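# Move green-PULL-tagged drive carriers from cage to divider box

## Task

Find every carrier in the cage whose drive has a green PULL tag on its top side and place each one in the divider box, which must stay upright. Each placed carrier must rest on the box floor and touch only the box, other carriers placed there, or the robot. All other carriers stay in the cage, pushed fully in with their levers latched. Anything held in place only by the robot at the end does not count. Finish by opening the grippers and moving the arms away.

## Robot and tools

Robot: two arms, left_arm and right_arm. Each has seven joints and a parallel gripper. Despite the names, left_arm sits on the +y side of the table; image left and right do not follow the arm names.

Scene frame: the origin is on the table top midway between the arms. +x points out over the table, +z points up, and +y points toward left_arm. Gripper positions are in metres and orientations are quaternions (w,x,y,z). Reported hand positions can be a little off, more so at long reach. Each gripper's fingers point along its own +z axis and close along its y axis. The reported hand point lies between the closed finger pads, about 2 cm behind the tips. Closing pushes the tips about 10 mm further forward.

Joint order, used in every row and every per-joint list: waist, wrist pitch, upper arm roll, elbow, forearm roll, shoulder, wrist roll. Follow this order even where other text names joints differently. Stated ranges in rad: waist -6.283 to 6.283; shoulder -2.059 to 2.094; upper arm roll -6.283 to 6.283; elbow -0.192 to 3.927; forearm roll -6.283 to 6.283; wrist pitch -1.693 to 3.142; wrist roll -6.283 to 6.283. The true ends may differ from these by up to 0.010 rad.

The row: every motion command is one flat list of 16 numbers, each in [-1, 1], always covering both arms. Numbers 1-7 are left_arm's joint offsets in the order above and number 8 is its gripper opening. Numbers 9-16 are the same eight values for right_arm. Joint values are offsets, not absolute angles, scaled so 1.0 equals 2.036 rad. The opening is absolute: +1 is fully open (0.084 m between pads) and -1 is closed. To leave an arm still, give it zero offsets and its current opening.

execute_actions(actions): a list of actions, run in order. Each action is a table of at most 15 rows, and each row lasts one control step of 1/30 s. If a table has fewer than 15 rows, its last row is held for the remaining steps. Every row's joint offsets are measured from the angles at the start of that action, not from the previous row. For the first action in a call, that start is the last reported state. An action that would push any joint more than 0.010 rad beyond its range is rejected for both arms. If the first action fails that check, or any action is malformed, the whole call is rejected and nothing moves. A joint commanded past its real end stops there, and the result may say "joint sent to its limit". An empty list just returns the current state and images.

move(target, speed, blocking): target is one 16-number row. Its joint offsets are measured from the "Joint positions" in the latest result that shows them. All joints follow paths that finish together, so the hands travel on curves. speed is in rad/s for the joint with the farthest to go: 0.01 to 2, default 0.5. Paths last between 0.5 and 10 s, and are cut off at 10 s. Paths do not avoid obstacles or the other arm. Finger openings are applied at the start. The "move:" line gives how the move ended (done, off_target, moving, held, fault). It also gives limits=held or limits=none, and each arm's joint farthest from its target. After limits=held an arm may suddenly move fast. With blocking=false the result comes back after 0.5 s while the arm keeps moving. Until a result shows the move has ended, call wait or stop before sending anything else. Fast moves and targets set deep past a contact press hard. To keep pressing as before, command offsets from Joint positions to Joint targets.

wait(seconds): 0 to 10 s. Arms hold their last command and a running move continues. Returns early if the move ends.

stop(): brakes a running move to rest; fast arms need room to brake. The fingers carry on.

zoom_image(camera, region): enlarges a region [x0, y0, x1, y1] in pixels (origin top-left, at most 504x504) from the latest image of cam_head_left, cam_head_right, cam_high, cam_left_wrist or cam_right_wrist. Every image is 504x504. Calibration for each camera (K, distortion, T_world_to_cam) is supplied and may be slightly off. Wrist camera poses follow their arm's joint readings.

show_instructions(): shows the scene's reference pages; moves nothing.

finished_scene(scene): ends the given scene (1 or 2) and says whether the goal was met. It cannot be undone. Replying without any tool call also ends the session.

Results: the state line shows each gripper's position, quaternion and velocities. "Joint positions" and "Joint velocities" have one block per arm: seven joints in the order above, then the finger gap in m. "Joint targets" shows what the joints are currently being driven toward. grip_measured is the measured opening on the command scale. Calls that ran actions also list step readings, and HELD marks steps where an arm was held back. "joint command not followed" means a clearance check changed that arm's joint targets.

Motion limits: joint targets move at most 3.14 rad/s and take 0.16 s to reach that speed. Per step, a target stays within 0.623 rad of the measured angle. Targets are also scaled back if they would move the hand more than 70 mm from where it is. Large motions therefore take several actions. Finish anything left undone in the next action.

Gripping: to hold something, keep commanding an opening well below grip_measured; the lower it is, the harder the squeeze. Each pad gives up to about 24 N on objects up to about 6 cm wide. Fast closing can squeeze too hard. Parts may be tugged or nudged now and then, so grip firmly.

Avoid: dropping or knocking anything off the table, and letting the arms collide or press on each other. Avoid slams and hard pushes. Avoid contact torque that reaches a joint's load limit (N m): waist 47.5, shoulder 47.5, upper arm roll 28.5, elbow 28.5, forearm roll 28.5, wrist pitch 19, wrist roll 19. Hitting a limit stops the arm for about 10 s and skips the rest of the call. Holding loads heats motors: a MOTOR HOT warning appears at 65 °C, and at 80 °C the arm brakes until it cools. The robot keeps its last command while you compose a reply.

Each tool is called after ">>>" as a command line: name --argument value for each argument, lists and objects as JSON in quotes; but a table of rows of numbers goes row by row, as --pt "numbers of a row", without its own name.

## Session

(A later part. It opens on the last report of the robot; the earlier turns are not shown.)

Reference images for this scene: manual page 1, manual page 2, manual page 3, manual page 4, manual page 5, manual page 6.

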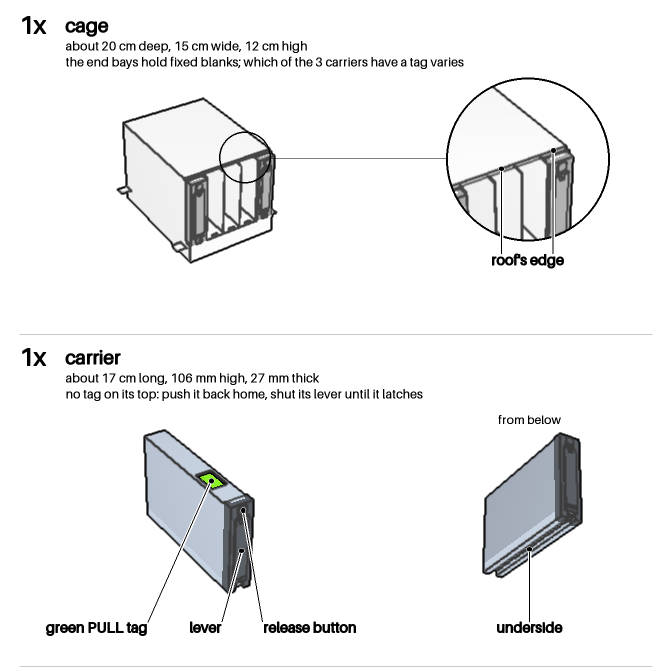

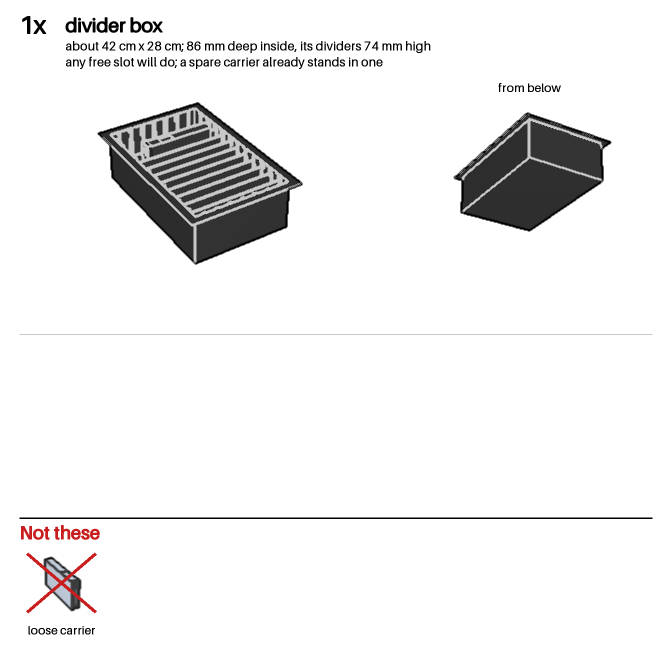

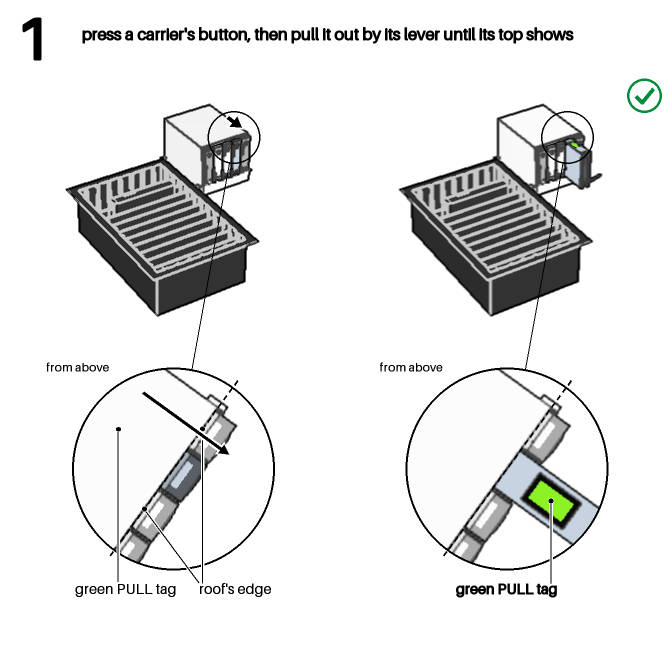

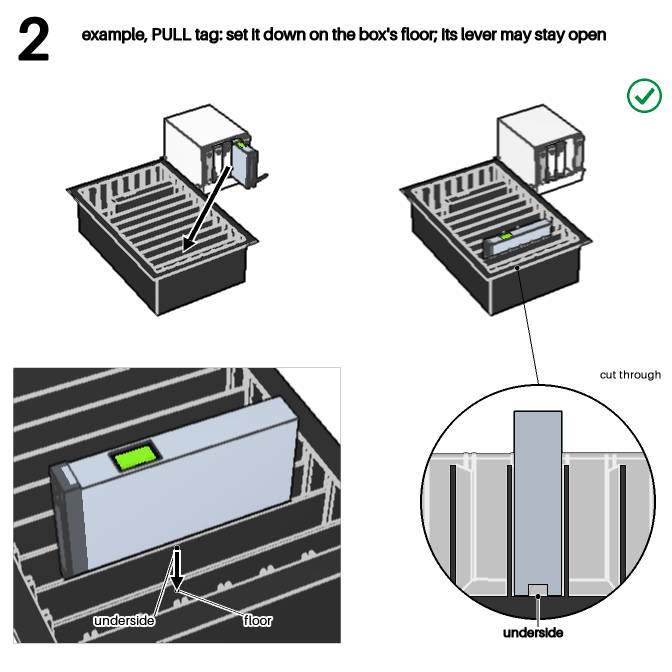

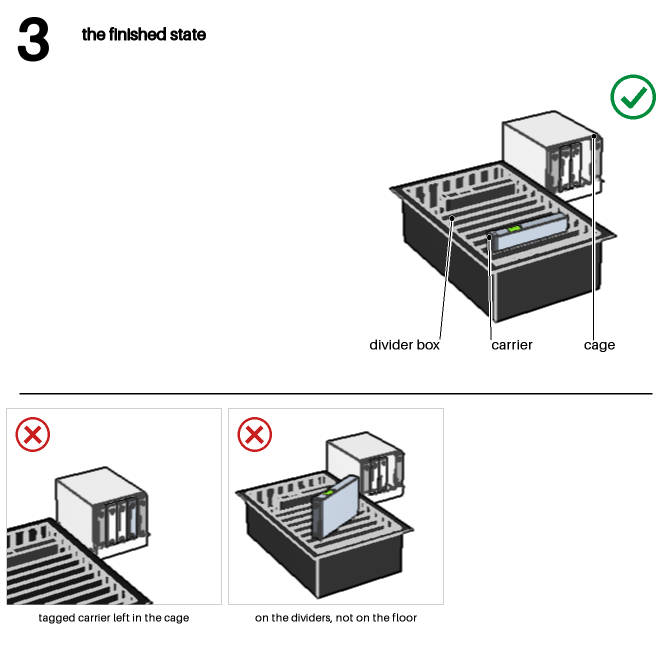

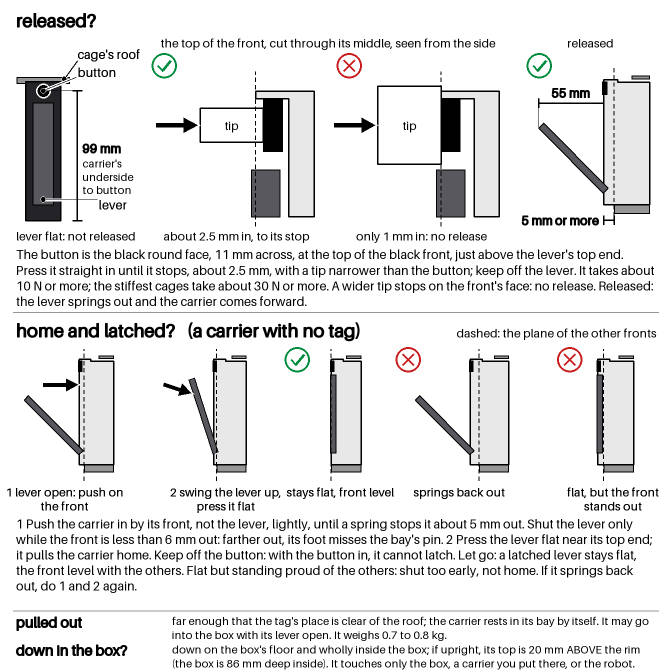

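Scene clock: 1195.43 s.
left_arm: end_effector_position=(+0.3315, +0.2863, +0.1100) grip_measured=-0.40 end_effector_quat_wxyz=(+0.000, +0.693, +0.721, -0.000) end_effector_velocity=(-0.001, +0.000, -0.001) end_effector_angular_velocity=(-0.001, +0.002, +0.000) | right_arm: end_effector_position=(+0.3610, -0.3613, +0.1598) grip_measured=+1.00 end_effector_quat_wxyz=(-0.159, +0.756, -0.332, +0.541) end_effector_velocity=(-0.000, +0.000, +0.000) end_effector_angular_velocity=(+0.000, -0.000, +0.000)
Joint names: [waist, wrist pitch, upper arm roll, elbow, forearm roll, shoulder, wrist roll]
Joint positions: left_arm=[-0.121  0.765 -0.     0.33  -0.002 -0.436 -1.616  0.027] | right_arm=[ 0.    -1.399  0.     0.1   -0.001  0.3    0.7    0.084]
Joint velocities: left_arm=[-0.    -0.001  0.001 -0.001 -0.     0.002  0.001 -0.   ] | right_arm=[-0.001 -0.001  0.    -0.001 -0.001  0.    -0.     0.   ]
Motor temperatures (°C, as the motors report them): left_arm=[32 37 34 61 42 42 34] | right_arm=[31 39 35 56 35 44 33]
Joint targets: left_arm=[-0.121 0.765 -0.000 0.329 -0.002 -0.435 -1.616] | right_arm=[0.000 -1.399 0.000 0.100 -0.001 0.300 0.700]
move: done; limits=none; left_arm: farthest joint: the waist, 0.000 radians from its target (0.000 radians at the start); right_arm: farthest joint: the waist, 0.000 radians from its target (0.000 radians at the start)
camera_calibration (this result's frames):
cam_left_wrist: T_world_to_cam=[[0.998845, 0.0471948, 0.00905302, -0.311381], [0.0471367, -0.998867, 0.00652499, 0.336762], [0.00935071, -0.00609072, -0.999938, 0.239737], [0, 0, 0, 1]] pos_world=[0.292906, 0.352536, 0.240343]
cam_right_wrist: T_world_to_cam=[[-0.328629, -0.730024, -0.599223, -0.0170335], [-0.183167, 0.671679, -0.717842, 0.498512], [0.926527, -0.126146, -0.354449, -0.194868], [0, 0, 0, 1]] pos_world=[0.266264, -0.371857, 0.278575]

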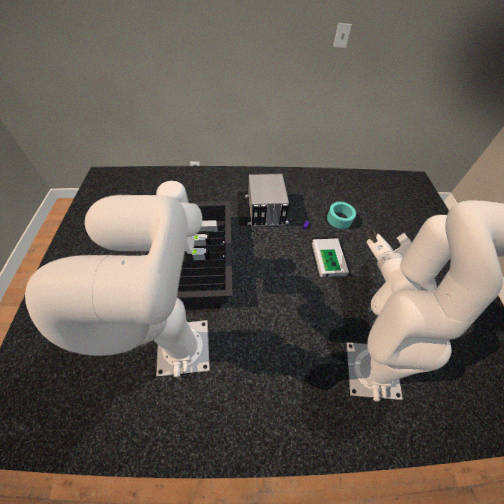

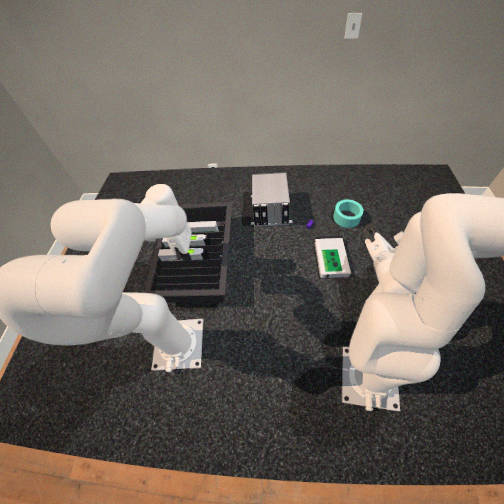

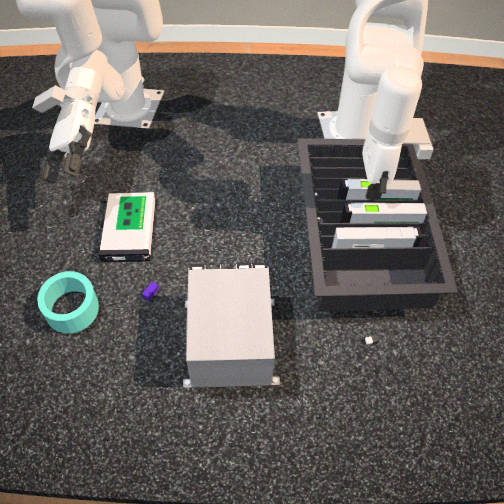

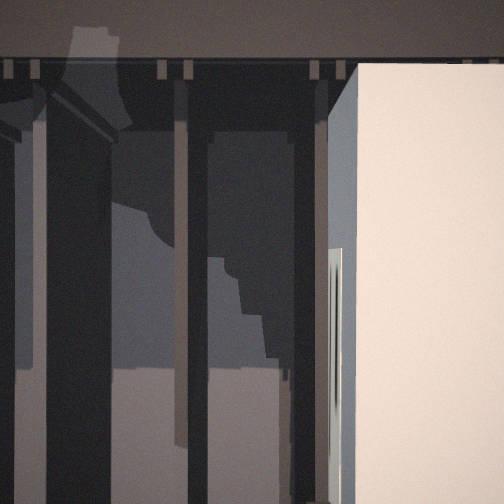

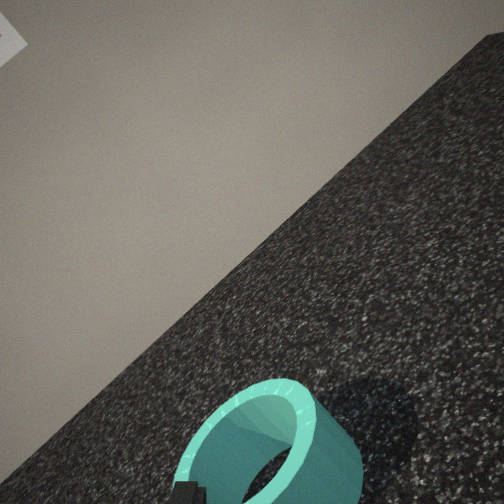

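>>> move --target '[0,-0.0058,0,-0.0023,0,0.0035,0,-1, 0,0,0,0,0,0,0,1]' --speed 0.02

Scene clock: 1202.50 s.
left_arm: end_effector_position=(+0.3314, +0.2861, +0.1073) grip_measured=-0.40 end_effector_quat_wxyz=(+0.000, +0.694, +0.720, -0.000) end_effector_velocity=(+0.000, +0.001, -0.001) end_effector_angular_velocity=(-0.002, -0.002, +0.005) | right_arm: end_effector_position=(+0.3610, -0.3613, +0.1598) grip_measured=+1.00 end_effector_quat_wxyz=(-0.159, +0.756, -0.332, +0.541) end_effector_velocity=(-0.000, -0.000, -0.000) end_effector_angular_velocity=(+0.000, +0.000, -0.000)
Joint names: [waist, wrist pitch, upper arm roll, elbow, forearm roll, shoulder, wrist roll]
Joint positions: left_arm=[-0.121  0.754 -0.001  0.325 -0.002 -0.429 -1.615  0.027] | right_arm=[ 0.    -1.399  0.     0.1   -0.001  0.3    0.7    0.084]
Joint velocities: left_arm=[ 0.001 -0.005  0.003 -0.001 -0.001  0.002 -0.     0.   ] | right_arm=[-0.  0. -0. -0. -0. -0.  0.  0.]
Motor temperatures (°C, as the motors report them): left_arm=[32 37 34 60 42 42 34] | right_arm=[31 39 35 56 35 44 33]
Joint targets: left_arm=[-0.121 0.753 -0.000 0.325 -0.002 -0.429 -1.616] | right_arm=[0.000 -1.399 0.000 0.100 -0.001 0.300 0.700]
move: done; limits=none; left_arm: farthest joint: the upper arm roll, 0.001 radians from its target (0.000 radians at the start); right_arm: farthest joint: the waist, 0.000 radians from its target (0.000 radians at the start)
camera_calibration (this result's frames):
cam_left_wrist: T_world_to_cam=[[0.998877, 0.0464179, 0.00953343, -0.311106], [0.0463589, -0.998905, 0.00631563, 0.336952], [0.00981615, -0.00586657, -0.999935, 0.236854], [0, 0, 0, 1]] pos_world=[0.29281, 0.352414, 0.237677]
cam_right_wrist: T_world_to_cam=[[-0.328629, -0.730024, -0.599223, -0.0170335], [-0.183167, 0.671679, -0.717842, 0.498512], [0.926527, -0.126146, -0.354449, -0.194868], [0, 0, 0, 1]] pos_world=[0.266264, -0.371857, 0.278575]

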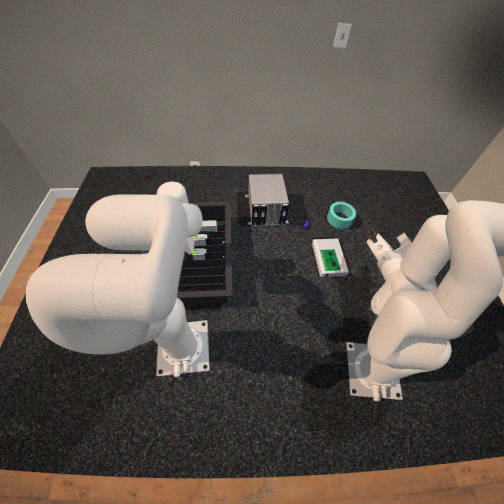

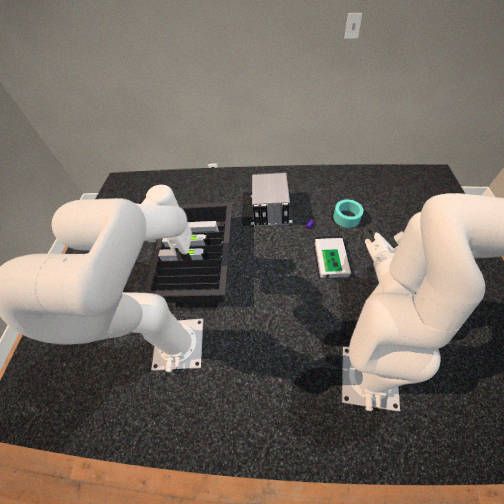

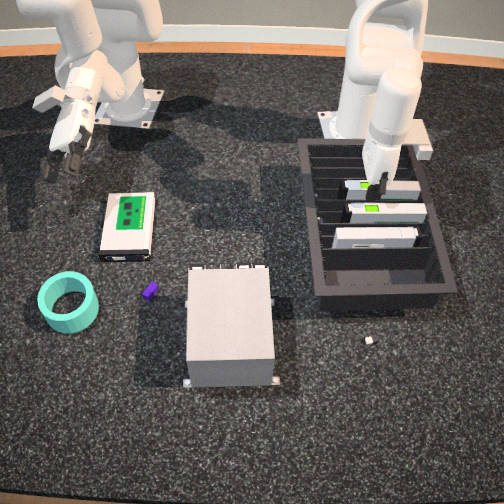

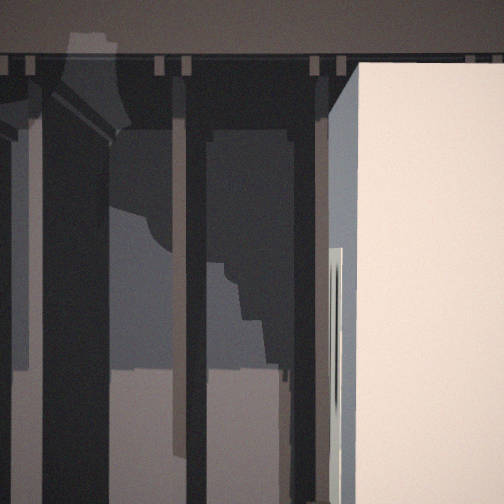

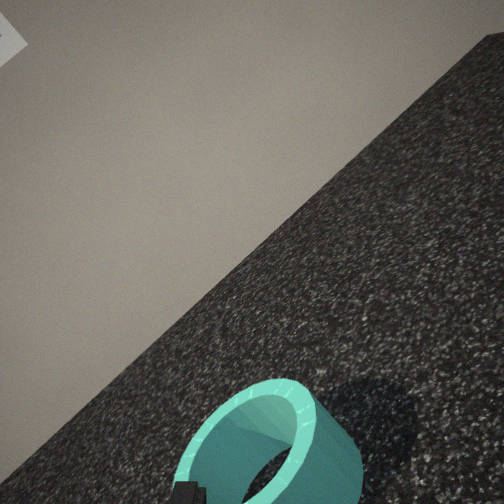

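>>> move --target '[0,-0.0022,0,-0.0009,0,0.0014,0,-1, 0,0,0,0,0,0,0,1]' --speed 0.015

>>> execute_actions --actions '[[[0,0,0,0,0,0,0,-0.5, 0,0,0,0,0,0,0,1],[0,0,0,0,0,0,0,-0.45, 0,0,0,0,0,0,0,1],[0,0,0,0,0,0,0,-0.42, 0,0,0,0,0,0,0,1],[0,0,0,0,0,0,0,-0.40, 0,0,0,0,0,0,0,1],[0,0,0,0,0,0,0,-0.38, 0,0,0,0,0,0,0,1],[0,0,0,0,0,0,0,-0.36, 0,0,0,0,0,0,0,1],[0,0,0,0,0,0,0,-0.34, 0,0,0,0,0,0,0,1],[0,0,0,0,0,0,0,-0.32, 0,0,0,0,0,0,0,1],[0,0,0,0,0,0,0,-0.30, 0,0,0,0,0,0,0,1],[0,0,0,0,0,0,0,-0.27, 0,0,0,0,0,0,0,1],[0,0,0,0,0,0,0,-0.24, 0,0,0,0,0,0,0,1],[0,0,0,0,0,0,0,-0.2, 0,0,0,0,0,0,0,1],[0,0,0,0,0,0,0,-0.15, 0,0,0,0,0,0,0,1],[0,0,0,0,0,0,0,-0.1, 0,0,0,0,0,0,0,1],[0,0,0,0,0,0,0,-0.05, 0,0,0,0,0,0,0,1]]]'

Scene clock: 1214.97 s.
left_arm: end_effector_position=(+0.3316, +0.2862, +0.1068) grip_measured=-0.40 end_effector_quat_wxyz=(+0.001, +0.693, +0.721, -0.000) end_effector_velocity=(+0.000, -0.000, -0.001) end_effector_angular_velocity=(-0.000, -0.002, -0.003) | right_arm: end_effector_position=(+0.3610, -0.3613, +0.1598) grip_measured=+1.00 end_effector_quat_wxyz=(-0.159, +0.756, -0.332, +0.541) end_effector_velocity=(-0.000, -0.000, +0.000) end_effector_angular_velocity=(-0.002, -0.000, -0.001)
Joint names: [waist, wrist pitch, upper arm roll, elbow, forearm roll, shoulder, wrist roll]
Joint positions: left_arm=[-0.121  0.75  -0.     0.324 -0.002 -0.427 -1.616  0.027] | right_arm=[ 0.    -1.399  0.     0.1   -0.001  0.3    0.7    0.084]
Joint velocities: left_arm=[-0.001 -0.008  0.001 -0.003  0.     0.003  0.002 -0.   ] | right_arm=[ 0.    -0.     0.    -0.     0.002 -0.    -0.001 -0.   ]
Motor temperatures (°C, as the motors report them): left_arm=[32 37 34 57 42 41 34] | right_arm=[31 39 35 56 35 44 33]
Joint targets: left_arm=[-0.121 0.749 -0.001 0.323 -0.002 -0.426 -1.615] | right_arm=[0.000 -1.399 0.000 0.100 -0.001 0.300 0.700]
move: done; limits=none; left_arm: farthest joint: the shoulder, 0.001 radians from its target (0.002 radians at the start); right_arm: farthest joint: the waist, 0.000 radians from its target (0.000 radians at the start)
camera_calibration (this result's frames):
cam_left_wrist: T_world_to_cam=[[0.998821, 0.047435, 0.0103476, -0.31167], [0.0473675, -0.998855, 0.00666788, 0.336649], [0.0106521, -0.00616987, -0.999924, 0.236118], [0, 0, 0, 1]] pos_world=[0.292841, 0.352505, 0.237081]
cam_right_wrist: T_world_to_cam=[[-0.328629, -0.730023, -0.599223, -0.0170334], [-0.183167, 0.671679, -0.717842, 0.498512], [0.926527, -0.126146, -0.354449, -0.194868], [0, 0, 0, 1]] pos_world=[0.266264, -0.371857, 0.278575]

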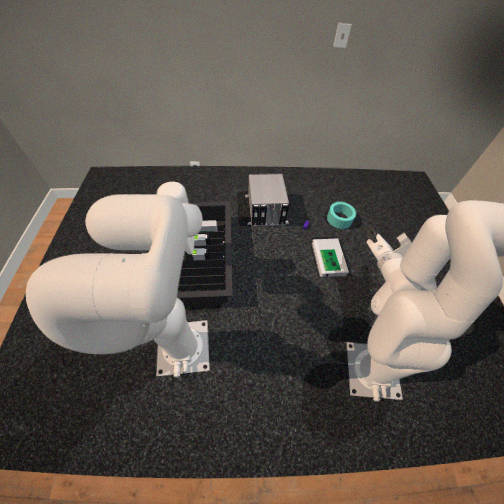

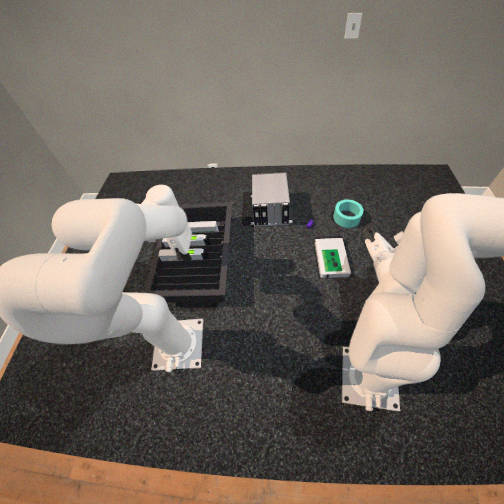

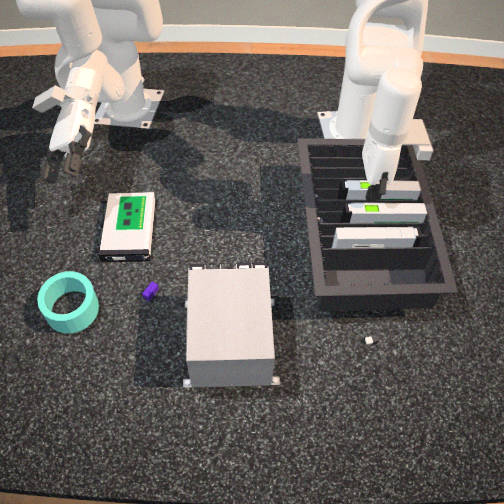

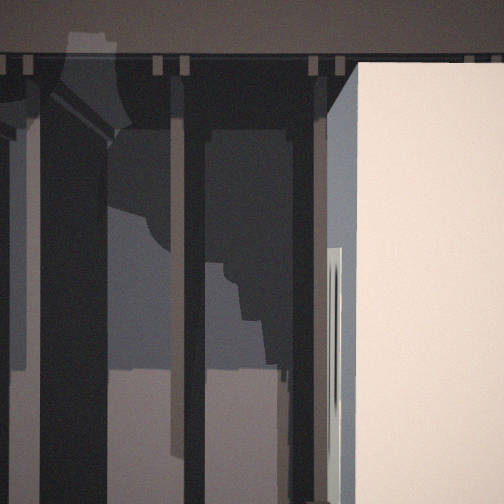

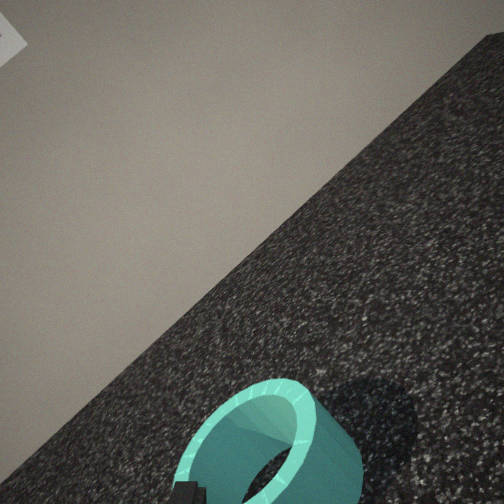

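Scene clock: 1215.47 s.
left_arm: end_effector_position=(+0.3313, +0.2863, +0.1063) grip_measured=-0.11 end_effector_quat_wxyz=(+0.000, +0.693, +0.721, -0.000) end_effector_velocity=(+0.003, -0.000, +0.004) end_effector_angular_velocity=(-0.001, -0.009, +0.002) | right_arm: end_effector_position=(+0.3610, -0.3613, +0.1598) grip_measured=+1.00 end_effector_quat_wxyz=(-0.159, +0.756, -0.332, +0.541) end_effector_velocity=(-0.000, -0.000, -0.000) end_effector_angular_velocity=(-0.001, +0.000, -0.001)
Joint names: [waist, wrist pitch, upper arm roll, elbow, forearm roll, shoulder, wrist roll]
Joint positions: left_arm=[-0.121  0.75  -0.     0.324 -0.002 -0.426 -1.616  0.039] | right_arm=[ 0.    -1.399  0.     0.1   -0.001  0.3    0.7    0.084]
Joint velocities: left_arm=[-0.     0.003  0.     0.006 -0.001 -0.006 -0.001  0.066] | right_arm=[-0.     0.     0.     0.     0.002  0.    -0.     0.   ]
Motor temperatures (°C, as the motors report them): left_arm=[32 37 34 57 42 41 34] | right_arm=[31 39 35 56 35 44 33]
Joint targets: left_arm=[-0.121 0.750 -0.000 0.324 -0.002 -0.427 -1.616] | right_arm=[0.000 -1.399 0.000 0.100 -0.001 0.300 0.700]
Step readings (joint positions):
0: left_arm=[-0.121 0.750 -0.000 0.324 -0.002 -0.427 -1.616] | right_arm=[0.000 -1.399 0.000 0.100 -0.001 0.300 0.700]
1: left_arm=[-0.121 0.750 -0.000 0.324 -0.002 -0.427 -1.616] | right_arm=[0.000 -1.399 0.000 0.100 -0.001 0.300 0.700]
2: left_arm=[-0.121 0.750 -0.000 0.324 -0.002 -0.427 -1.616] | right_arm=[0.000 -1.399 0.000 0.100 -0.001 0.300 0.700]
4: left_arm=[-0.121 0.750 -0.000 0.324 -0.002 -0.427 -1.616] | right_arm=[0.000 -1.399 0.000 0.100 -0.001 0.300 0.700]
8: left_arm=[-0.121 0.748 -0.000 0.322 -0.002 -0.425 -1.615] | right_arm=[0.000 -1.399 0.000 0.100 -0.001 0.300 0.700]
15: Joint positions above
camera_calibration (this result's frames):
cam_left_wrist: T_world_to_cam=[[0.998842, 0.0471807, 0.00942529, -0.311204], [0.0471204, -0.998868, 0.00652523, 0.336782], [0.00972248, -0.00607355, -0.999934, 0.235937], [0, 0, 0, 1]] pos_world=[0.29268, 0.352517, 0.236657]
cam_right_wrist: T_world_to_cam=[[-0.328629, -0.730024, -0.599223, -0.0170334], [-0.183166, 0.671679, -0.717842, 0.498512], [0.926527, -0.126146, -0.354449, -0.194868], [0, 0, 0, 1]] pos_world=[0.266264, -0.371857, 0.278576]

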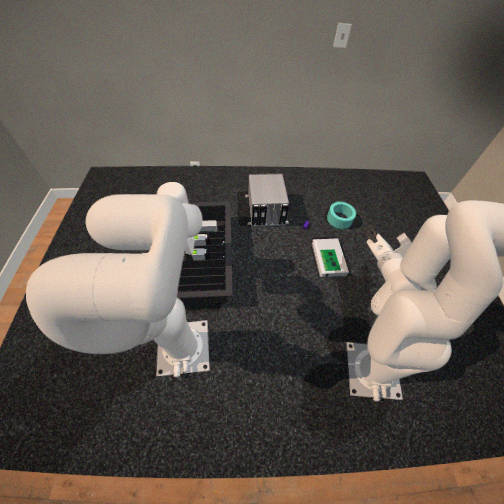

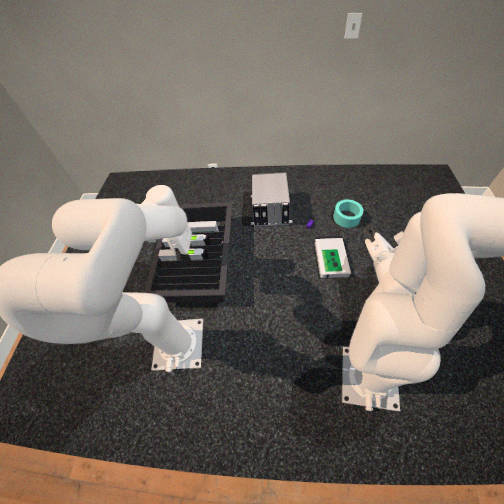

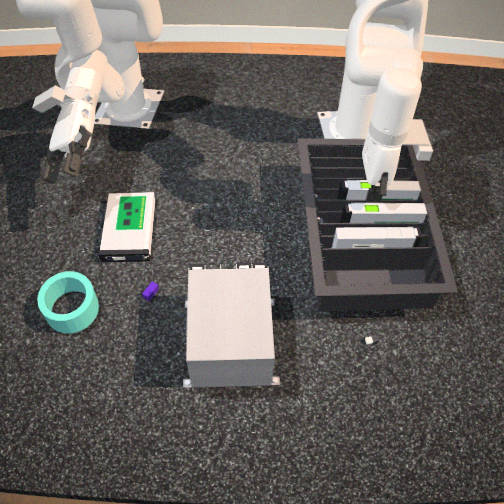

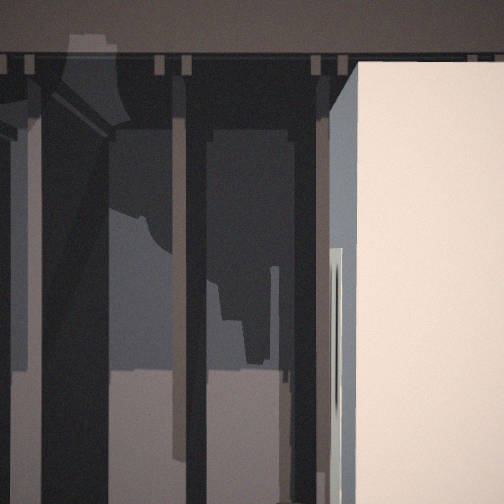

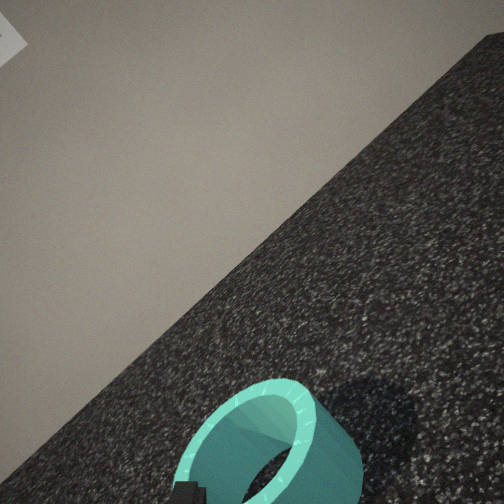

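>>> move --target '[0,0.1297,0,0.058,0,-0.0722,0,-0.05, 0,0,0,0,0,0,0,1]' --speed 0.3

Scene clock: 1232.17 s.
left_arm: end_effector_position=(+0.3317, +0.2861, +0.1753) grip_measured=-0.06 end_effector_quat_wxyz=(+0.001, +0.694, +0.720, -0.000) end_effector_velocity=(+0.001, -0.001, +0.001) end_effector_angular_velocity=(+0.001, -0.003, -0.002) | right_arm: end_effector_position=(+0.3610, -0.3613, +0.1598) grip_measured=+1.00 end_effector_quat_wxyz=(-0.159, +0.756, -0.332, +0.541) end_effector_velocity=(+0.000, +0.001, +0.000) end_effector_angular_velocity=(-0.000, -0.001, +0.002)
Joint names: [waist, wrist pitch, upper arm roll, elbow, forearm roll, shoulder, wrist roll]
Joint positions: left_arm=[-0.121  1.014 -0.     0.442 -0.002 -0.573 -1.616  0.041] | right_arm=[ 0.    -1.399  0.     0.1   -0.001  0.3    0.7    0.084]
Joint velocities: left_arm=[-0.001  0.    -0.001  0.002 -0.    -0.002  0.     0.   ] | right_arm=[ 0.002 -0.001  0.     0.001 -0.    -0.    -0.     0.   ]
Motor temperatures (°C, as the motors report them): left_arm=[32 37 34 55 42 41 34] | right_arm=[31 39 35 56 35 44 33]
Joint targets: left_arm=[-0.121 1.014 -0.000 0.442 -0.002 -0.573 -1.616] | right_arm=[0.000 -1.399 0.000 0.100 -0.001 0.300 0.700]
move: done; limits=none; left_arm: farthest joint: the elbow, 0.001 radians from its target (0.118 radians at the start); right_arm: farthest joint: the waist, 0.000 radians from its target (0.000 radians at the start)
camera_calibration (this result's frames):
cam_left_wrist: T_world_to_cam=[[0.998851, 0.046848, 0.0100832, -0.312264], [0.0467805, -0.998882, 0.00683384, 0.336273], [0.0103921, -0.00635429, -0.999926, 0.304746], [0, 0, 0, 1]] pos_world=[0.293007, 0.352463, 0.305574]
cam_right_wrist: T_world_to_cam=[[-0.328629, -0.730024, -0.599223, -0.0170335], [-0.183166, 0.671679, -0.717842, 0.498512], [0.926527, -0.126146, -0.354449, -0.194868], [0, 0, 0, 1]] pos_world=[0.266264, -0.371857, 0.278576]

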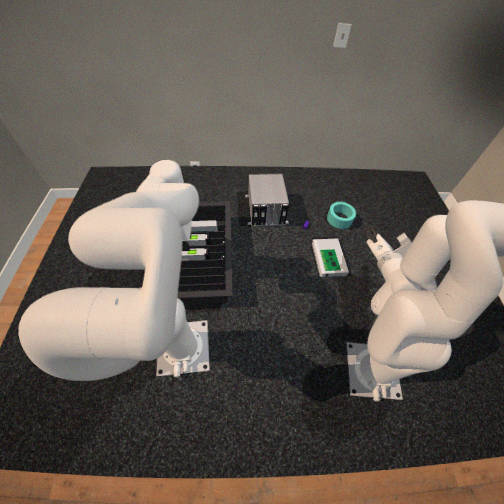

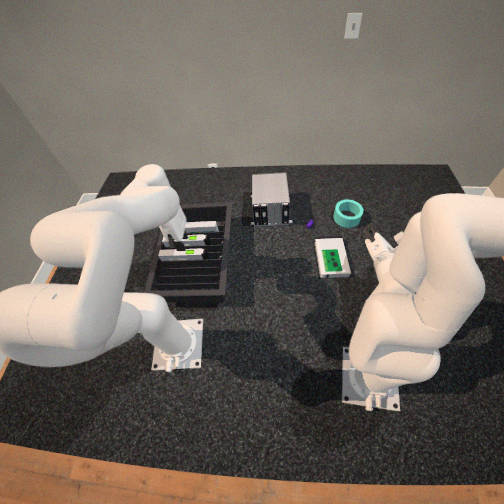

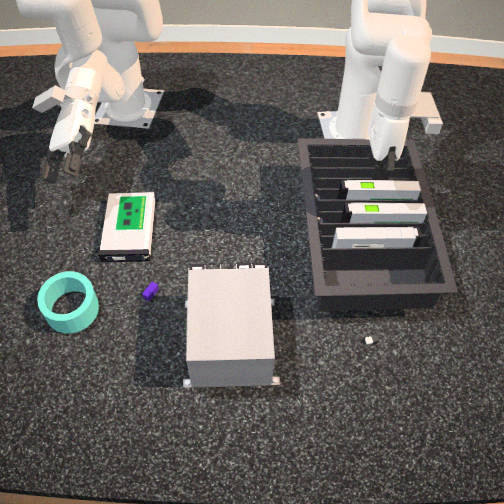

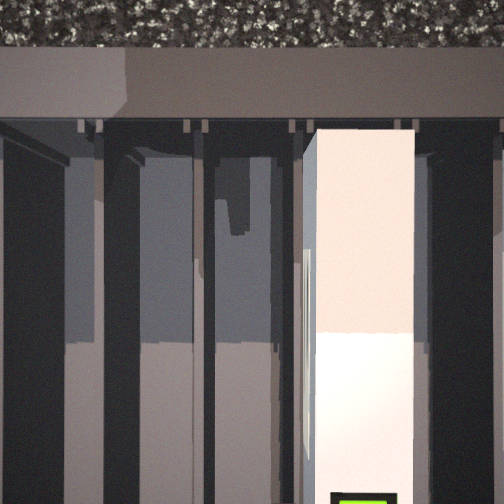

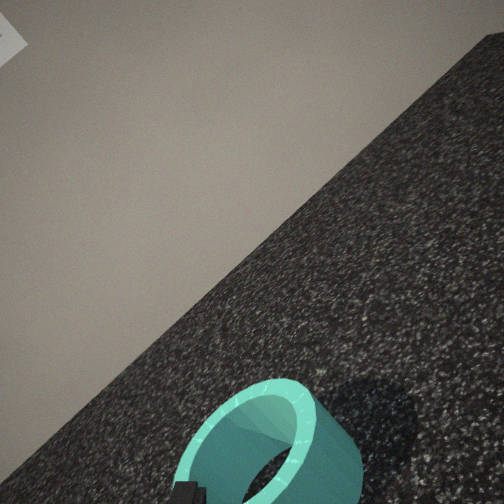

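>>> move --target '[-0.2639,0.3064,0,0.6482,0,0.3423,0.4966,-1, 0.3585,0.3409,0,0.1979,0,-0.0118,0,1]' --speed 0.8

Scene clock: 1264.40 s.
left_arm: end_effector_position=(+0.4665, +0.0289, +0.3999) grip_measured=-1.00 end_effector_quat_wxyz=(+0.001, +1.000, +0.030, -0.001) end_effector_velocity=(+0.000, -0.001, +0.001) end_effector_angular_velocity=(-0.001, -0.002, -0.003) | right_arm: end_effector_position=(+0.3949, -0.0095, +0.1294) grip_measured=+1.00 end_effector_quat_wxyz=(-0.272, +0.892, -0.044, +0.358) end_effector_velocity=(-0.000, +0.002, +0.001) end_effector_angular_velocity=(+0.000, -0.002, +0.004)
Joint names: [waist, wrist pitch, upper arm roll, elbow, forearm roll, shoulder, wrist roll]
Joint positions: left_arm=[-0.658  1.637 -0.     1.761 -0.002  0.124 -0.605  0.   ] | right_arm=[ 0.73  -0.706  0.     0.503 -0.001  0.276  0.7    0.084]
Joint velocities: left_arm=[-0.001 -0.     0.     0.003  0.     0.002  0.002  0.   ] | right_arm=[ 0.001  0.     0.001  0.002 -0.001 -0.    -0.001 -0.   ]
Motor temperatures (°C, as the motors report them): left_arm=[32 36 34 57 42 41 34] | right_arm=[31 39 35 56 35 44 33]
Joint targets: left_arm=[-0.658 1.637 -0.000 1.761 -0.002 0.124 -0.605] | right_arm=[0.730 -0.705 0.000 0.503 -0.001 0.276 0.700]
move: done; limits=none; left_arm: farthest joint: the elbow, 0.001 radians from its target (1.320 radians at the start); right_arm: farthest joint: the wrist pitch, 0.001 radians from its target (0.694 radians at the start)
camera_calibration (this result's frames):
cam_left_wrist: T_world_to_cam=[[0.0689101, -0.997567, 0.0105708, 0.0266439], [-0.997606, -0.0688442, 0.00647659, 0.531934], [-0.0057331, -0.0109918, -0.999923, 0.533981], [0, 0, 0, 1]] pos_world=[0.531886, 0.069069, 0.530213]
cam_right_wrist: T_world_to_cam=[[0.118123, -0.848421, -0.515973, 0.0443054], [-0.732379, 0.276457, -0.622248, 0.447364], [0.670573, 0.45139, -0.58871, -0.0558099], [0, 0, 0, 1]] pos_world=[0.359831, -0.0608953, 0.268376]

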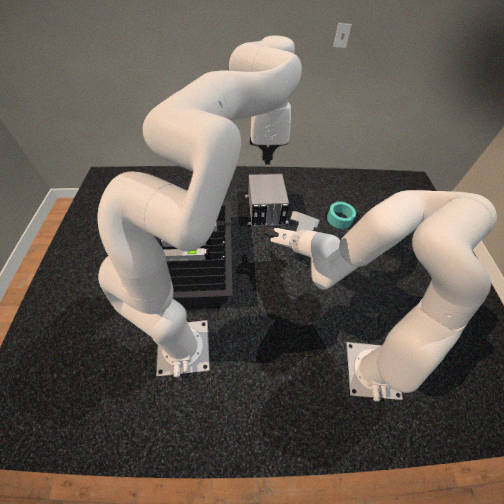

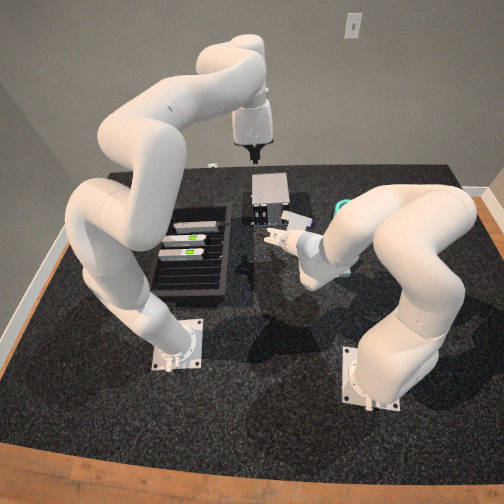

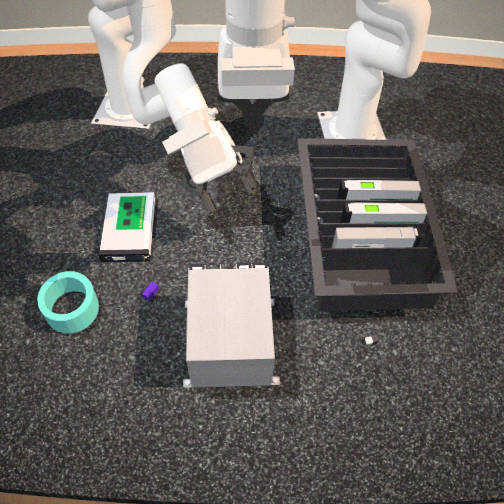

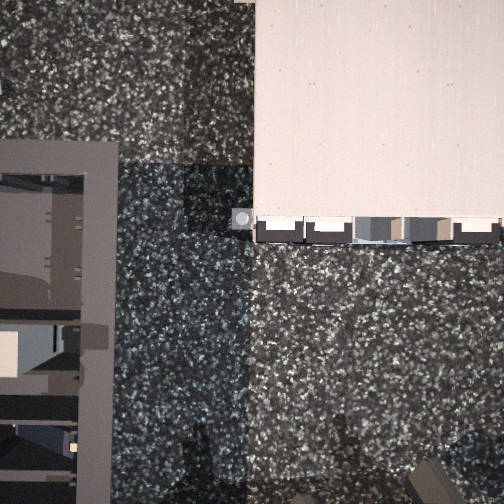

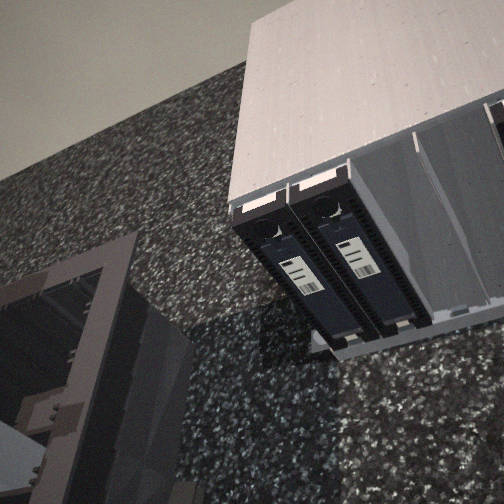

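>>> move --target '[0,0,0,0,0,0,0,-1, -0.0101,0.1227,0,0.2572,0,0.135,0,1]' --speed 0.4

>>> zoom_image --camera "cam_left_wrist" --region '[250,190,430,320]'

Scene clock: 1270.97 s.
left_arm: end_effector_position=(+0.4665, +0.0289, +0.3999) grip_measured=-1.00 end_effector_quat_wxyz=(+0.001, +1.000, +0.030, -0.001) end_effector_velocity=(+0.000, +0.000, -0.000) end_effector_angular_velocity=(+0.000, +0.000, -0.001) | right_arm: end_effector_position=(+0.5183, +0.0586, +0.1306) grip_measured=+1.00 end_effector_quat_wxyz=(-0.268, +0.892, -0.053, +0.360) end_effector_velocity=(+0.001, +0.001, -0.000) end_effector_angular_velocity=(-0.001, -0.000, +0.001)
Joint names: [waist, wrist pitch, upper arm roll, elbow, forearm roll, shoulder, wrist roll]
Joint positions: left_arm=[-0.658  1.637 -0.     1.761 -0.002  0.124 -0.605  0.   ] | right_arm=[ 0.709 -0.456  0.001  1.026 -0.001  0.551  0.7    0.084]
Joint velocities: left_arm=[-0.    -0.     0.001 -0.001 -0.     0.     0.001  0.   ] | right_arm=[-0.     0.002  0.     0.003 -0.     0.002 -0.001  0.   ]
Motor temperatures (°C, as the motors report them): left_arm=[32 36 34 57 42 42 34] | right_arm=[31 39 35 57 35 44 33]
Joint targets: left_arm=[-0.658 1.637 -0.000 1.761 -0.002 0.124 -0.605] | right_arm=[0.709 -0.456 0.000 1.027 -0.001 0.551 0.700]
move: done; limits=none; left_arm: farthest joint: the waist, 0.000 radians from its target (0.000 radians at the start); right_arm: farthest joint: the upper arm roll, 0.001 radians from its target (0.000 radians at the start)
camera_calibration (this result's frames):
cam_left_wrist: T_world_to_cam=[[0.0689092, -0.997567, 0.0105707, 0.026644], [-0.997606, -0.0688433, 0.00647671, 0.531933], [-0.00573323, -0.0109917, -0.999923, 0.533981], [0, 0, 0, 1]] pos_world=[0.531886, 0.0690686, 0.530213]
cam_right_wrist: T_world_to_cam=[[0.100083, -0.851215, -0.515186, 0.09756], [-0.72764, 0.290536, -0.621393, 0.516247], [0.678619, 0.43706, -0.5903, -0.171724], [0, 0, 0, 1]] pos_world=[0.482413, 0.00811021, 0.269685]

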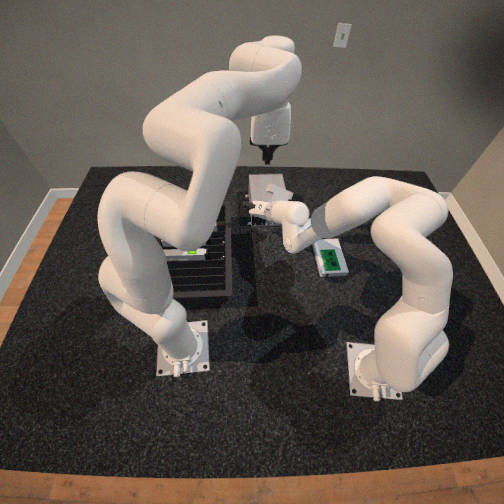

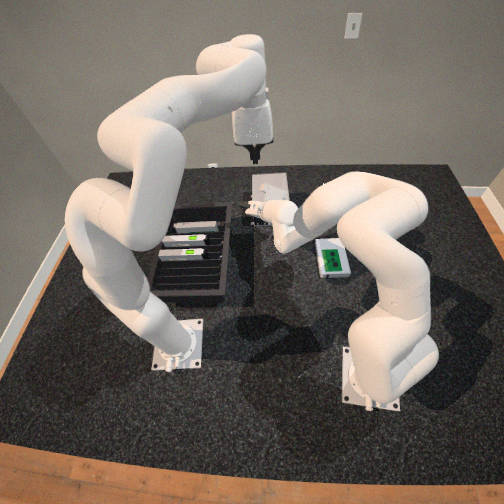

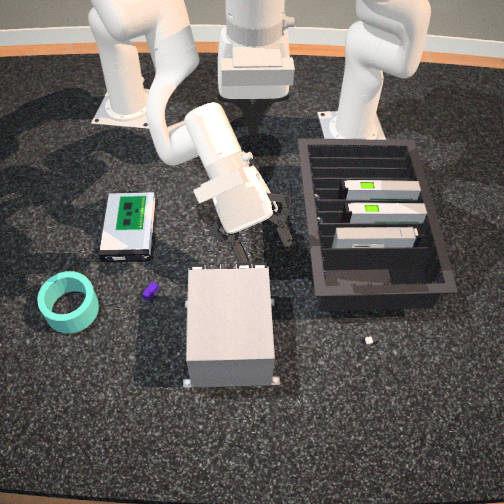

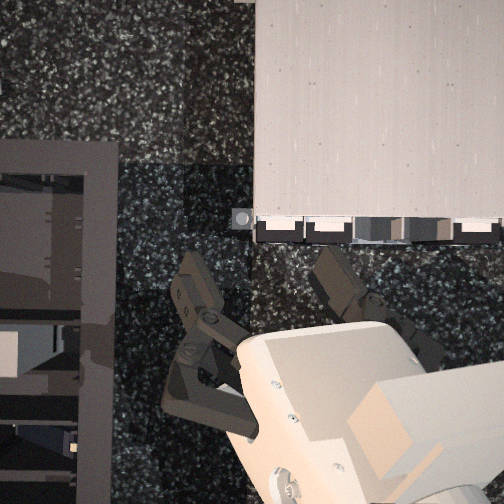

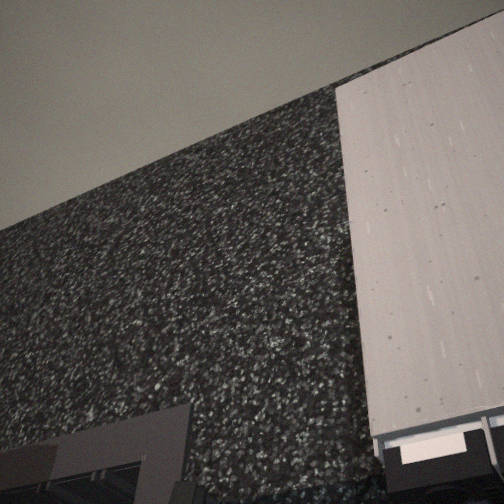

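Region (250, 190, 430, 320) of cam_left_wrist's 504x504 image, scaled by 2.800, with more detail than that image has.

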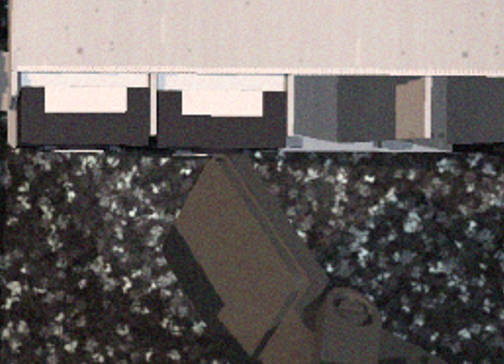

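>>> zoom_image --camera "cam_left_wrist" --region '[295,215,365,265]'

Region (295, 215, 365, 265) of cam_left_wrist's 504x504 image, scaled by 7.200, with more detail than that image has; it fills the top 360 rows of this view, and the rest is white.

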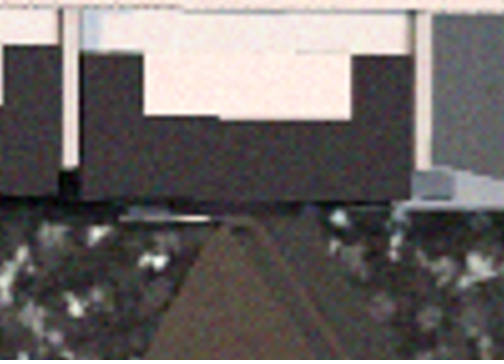

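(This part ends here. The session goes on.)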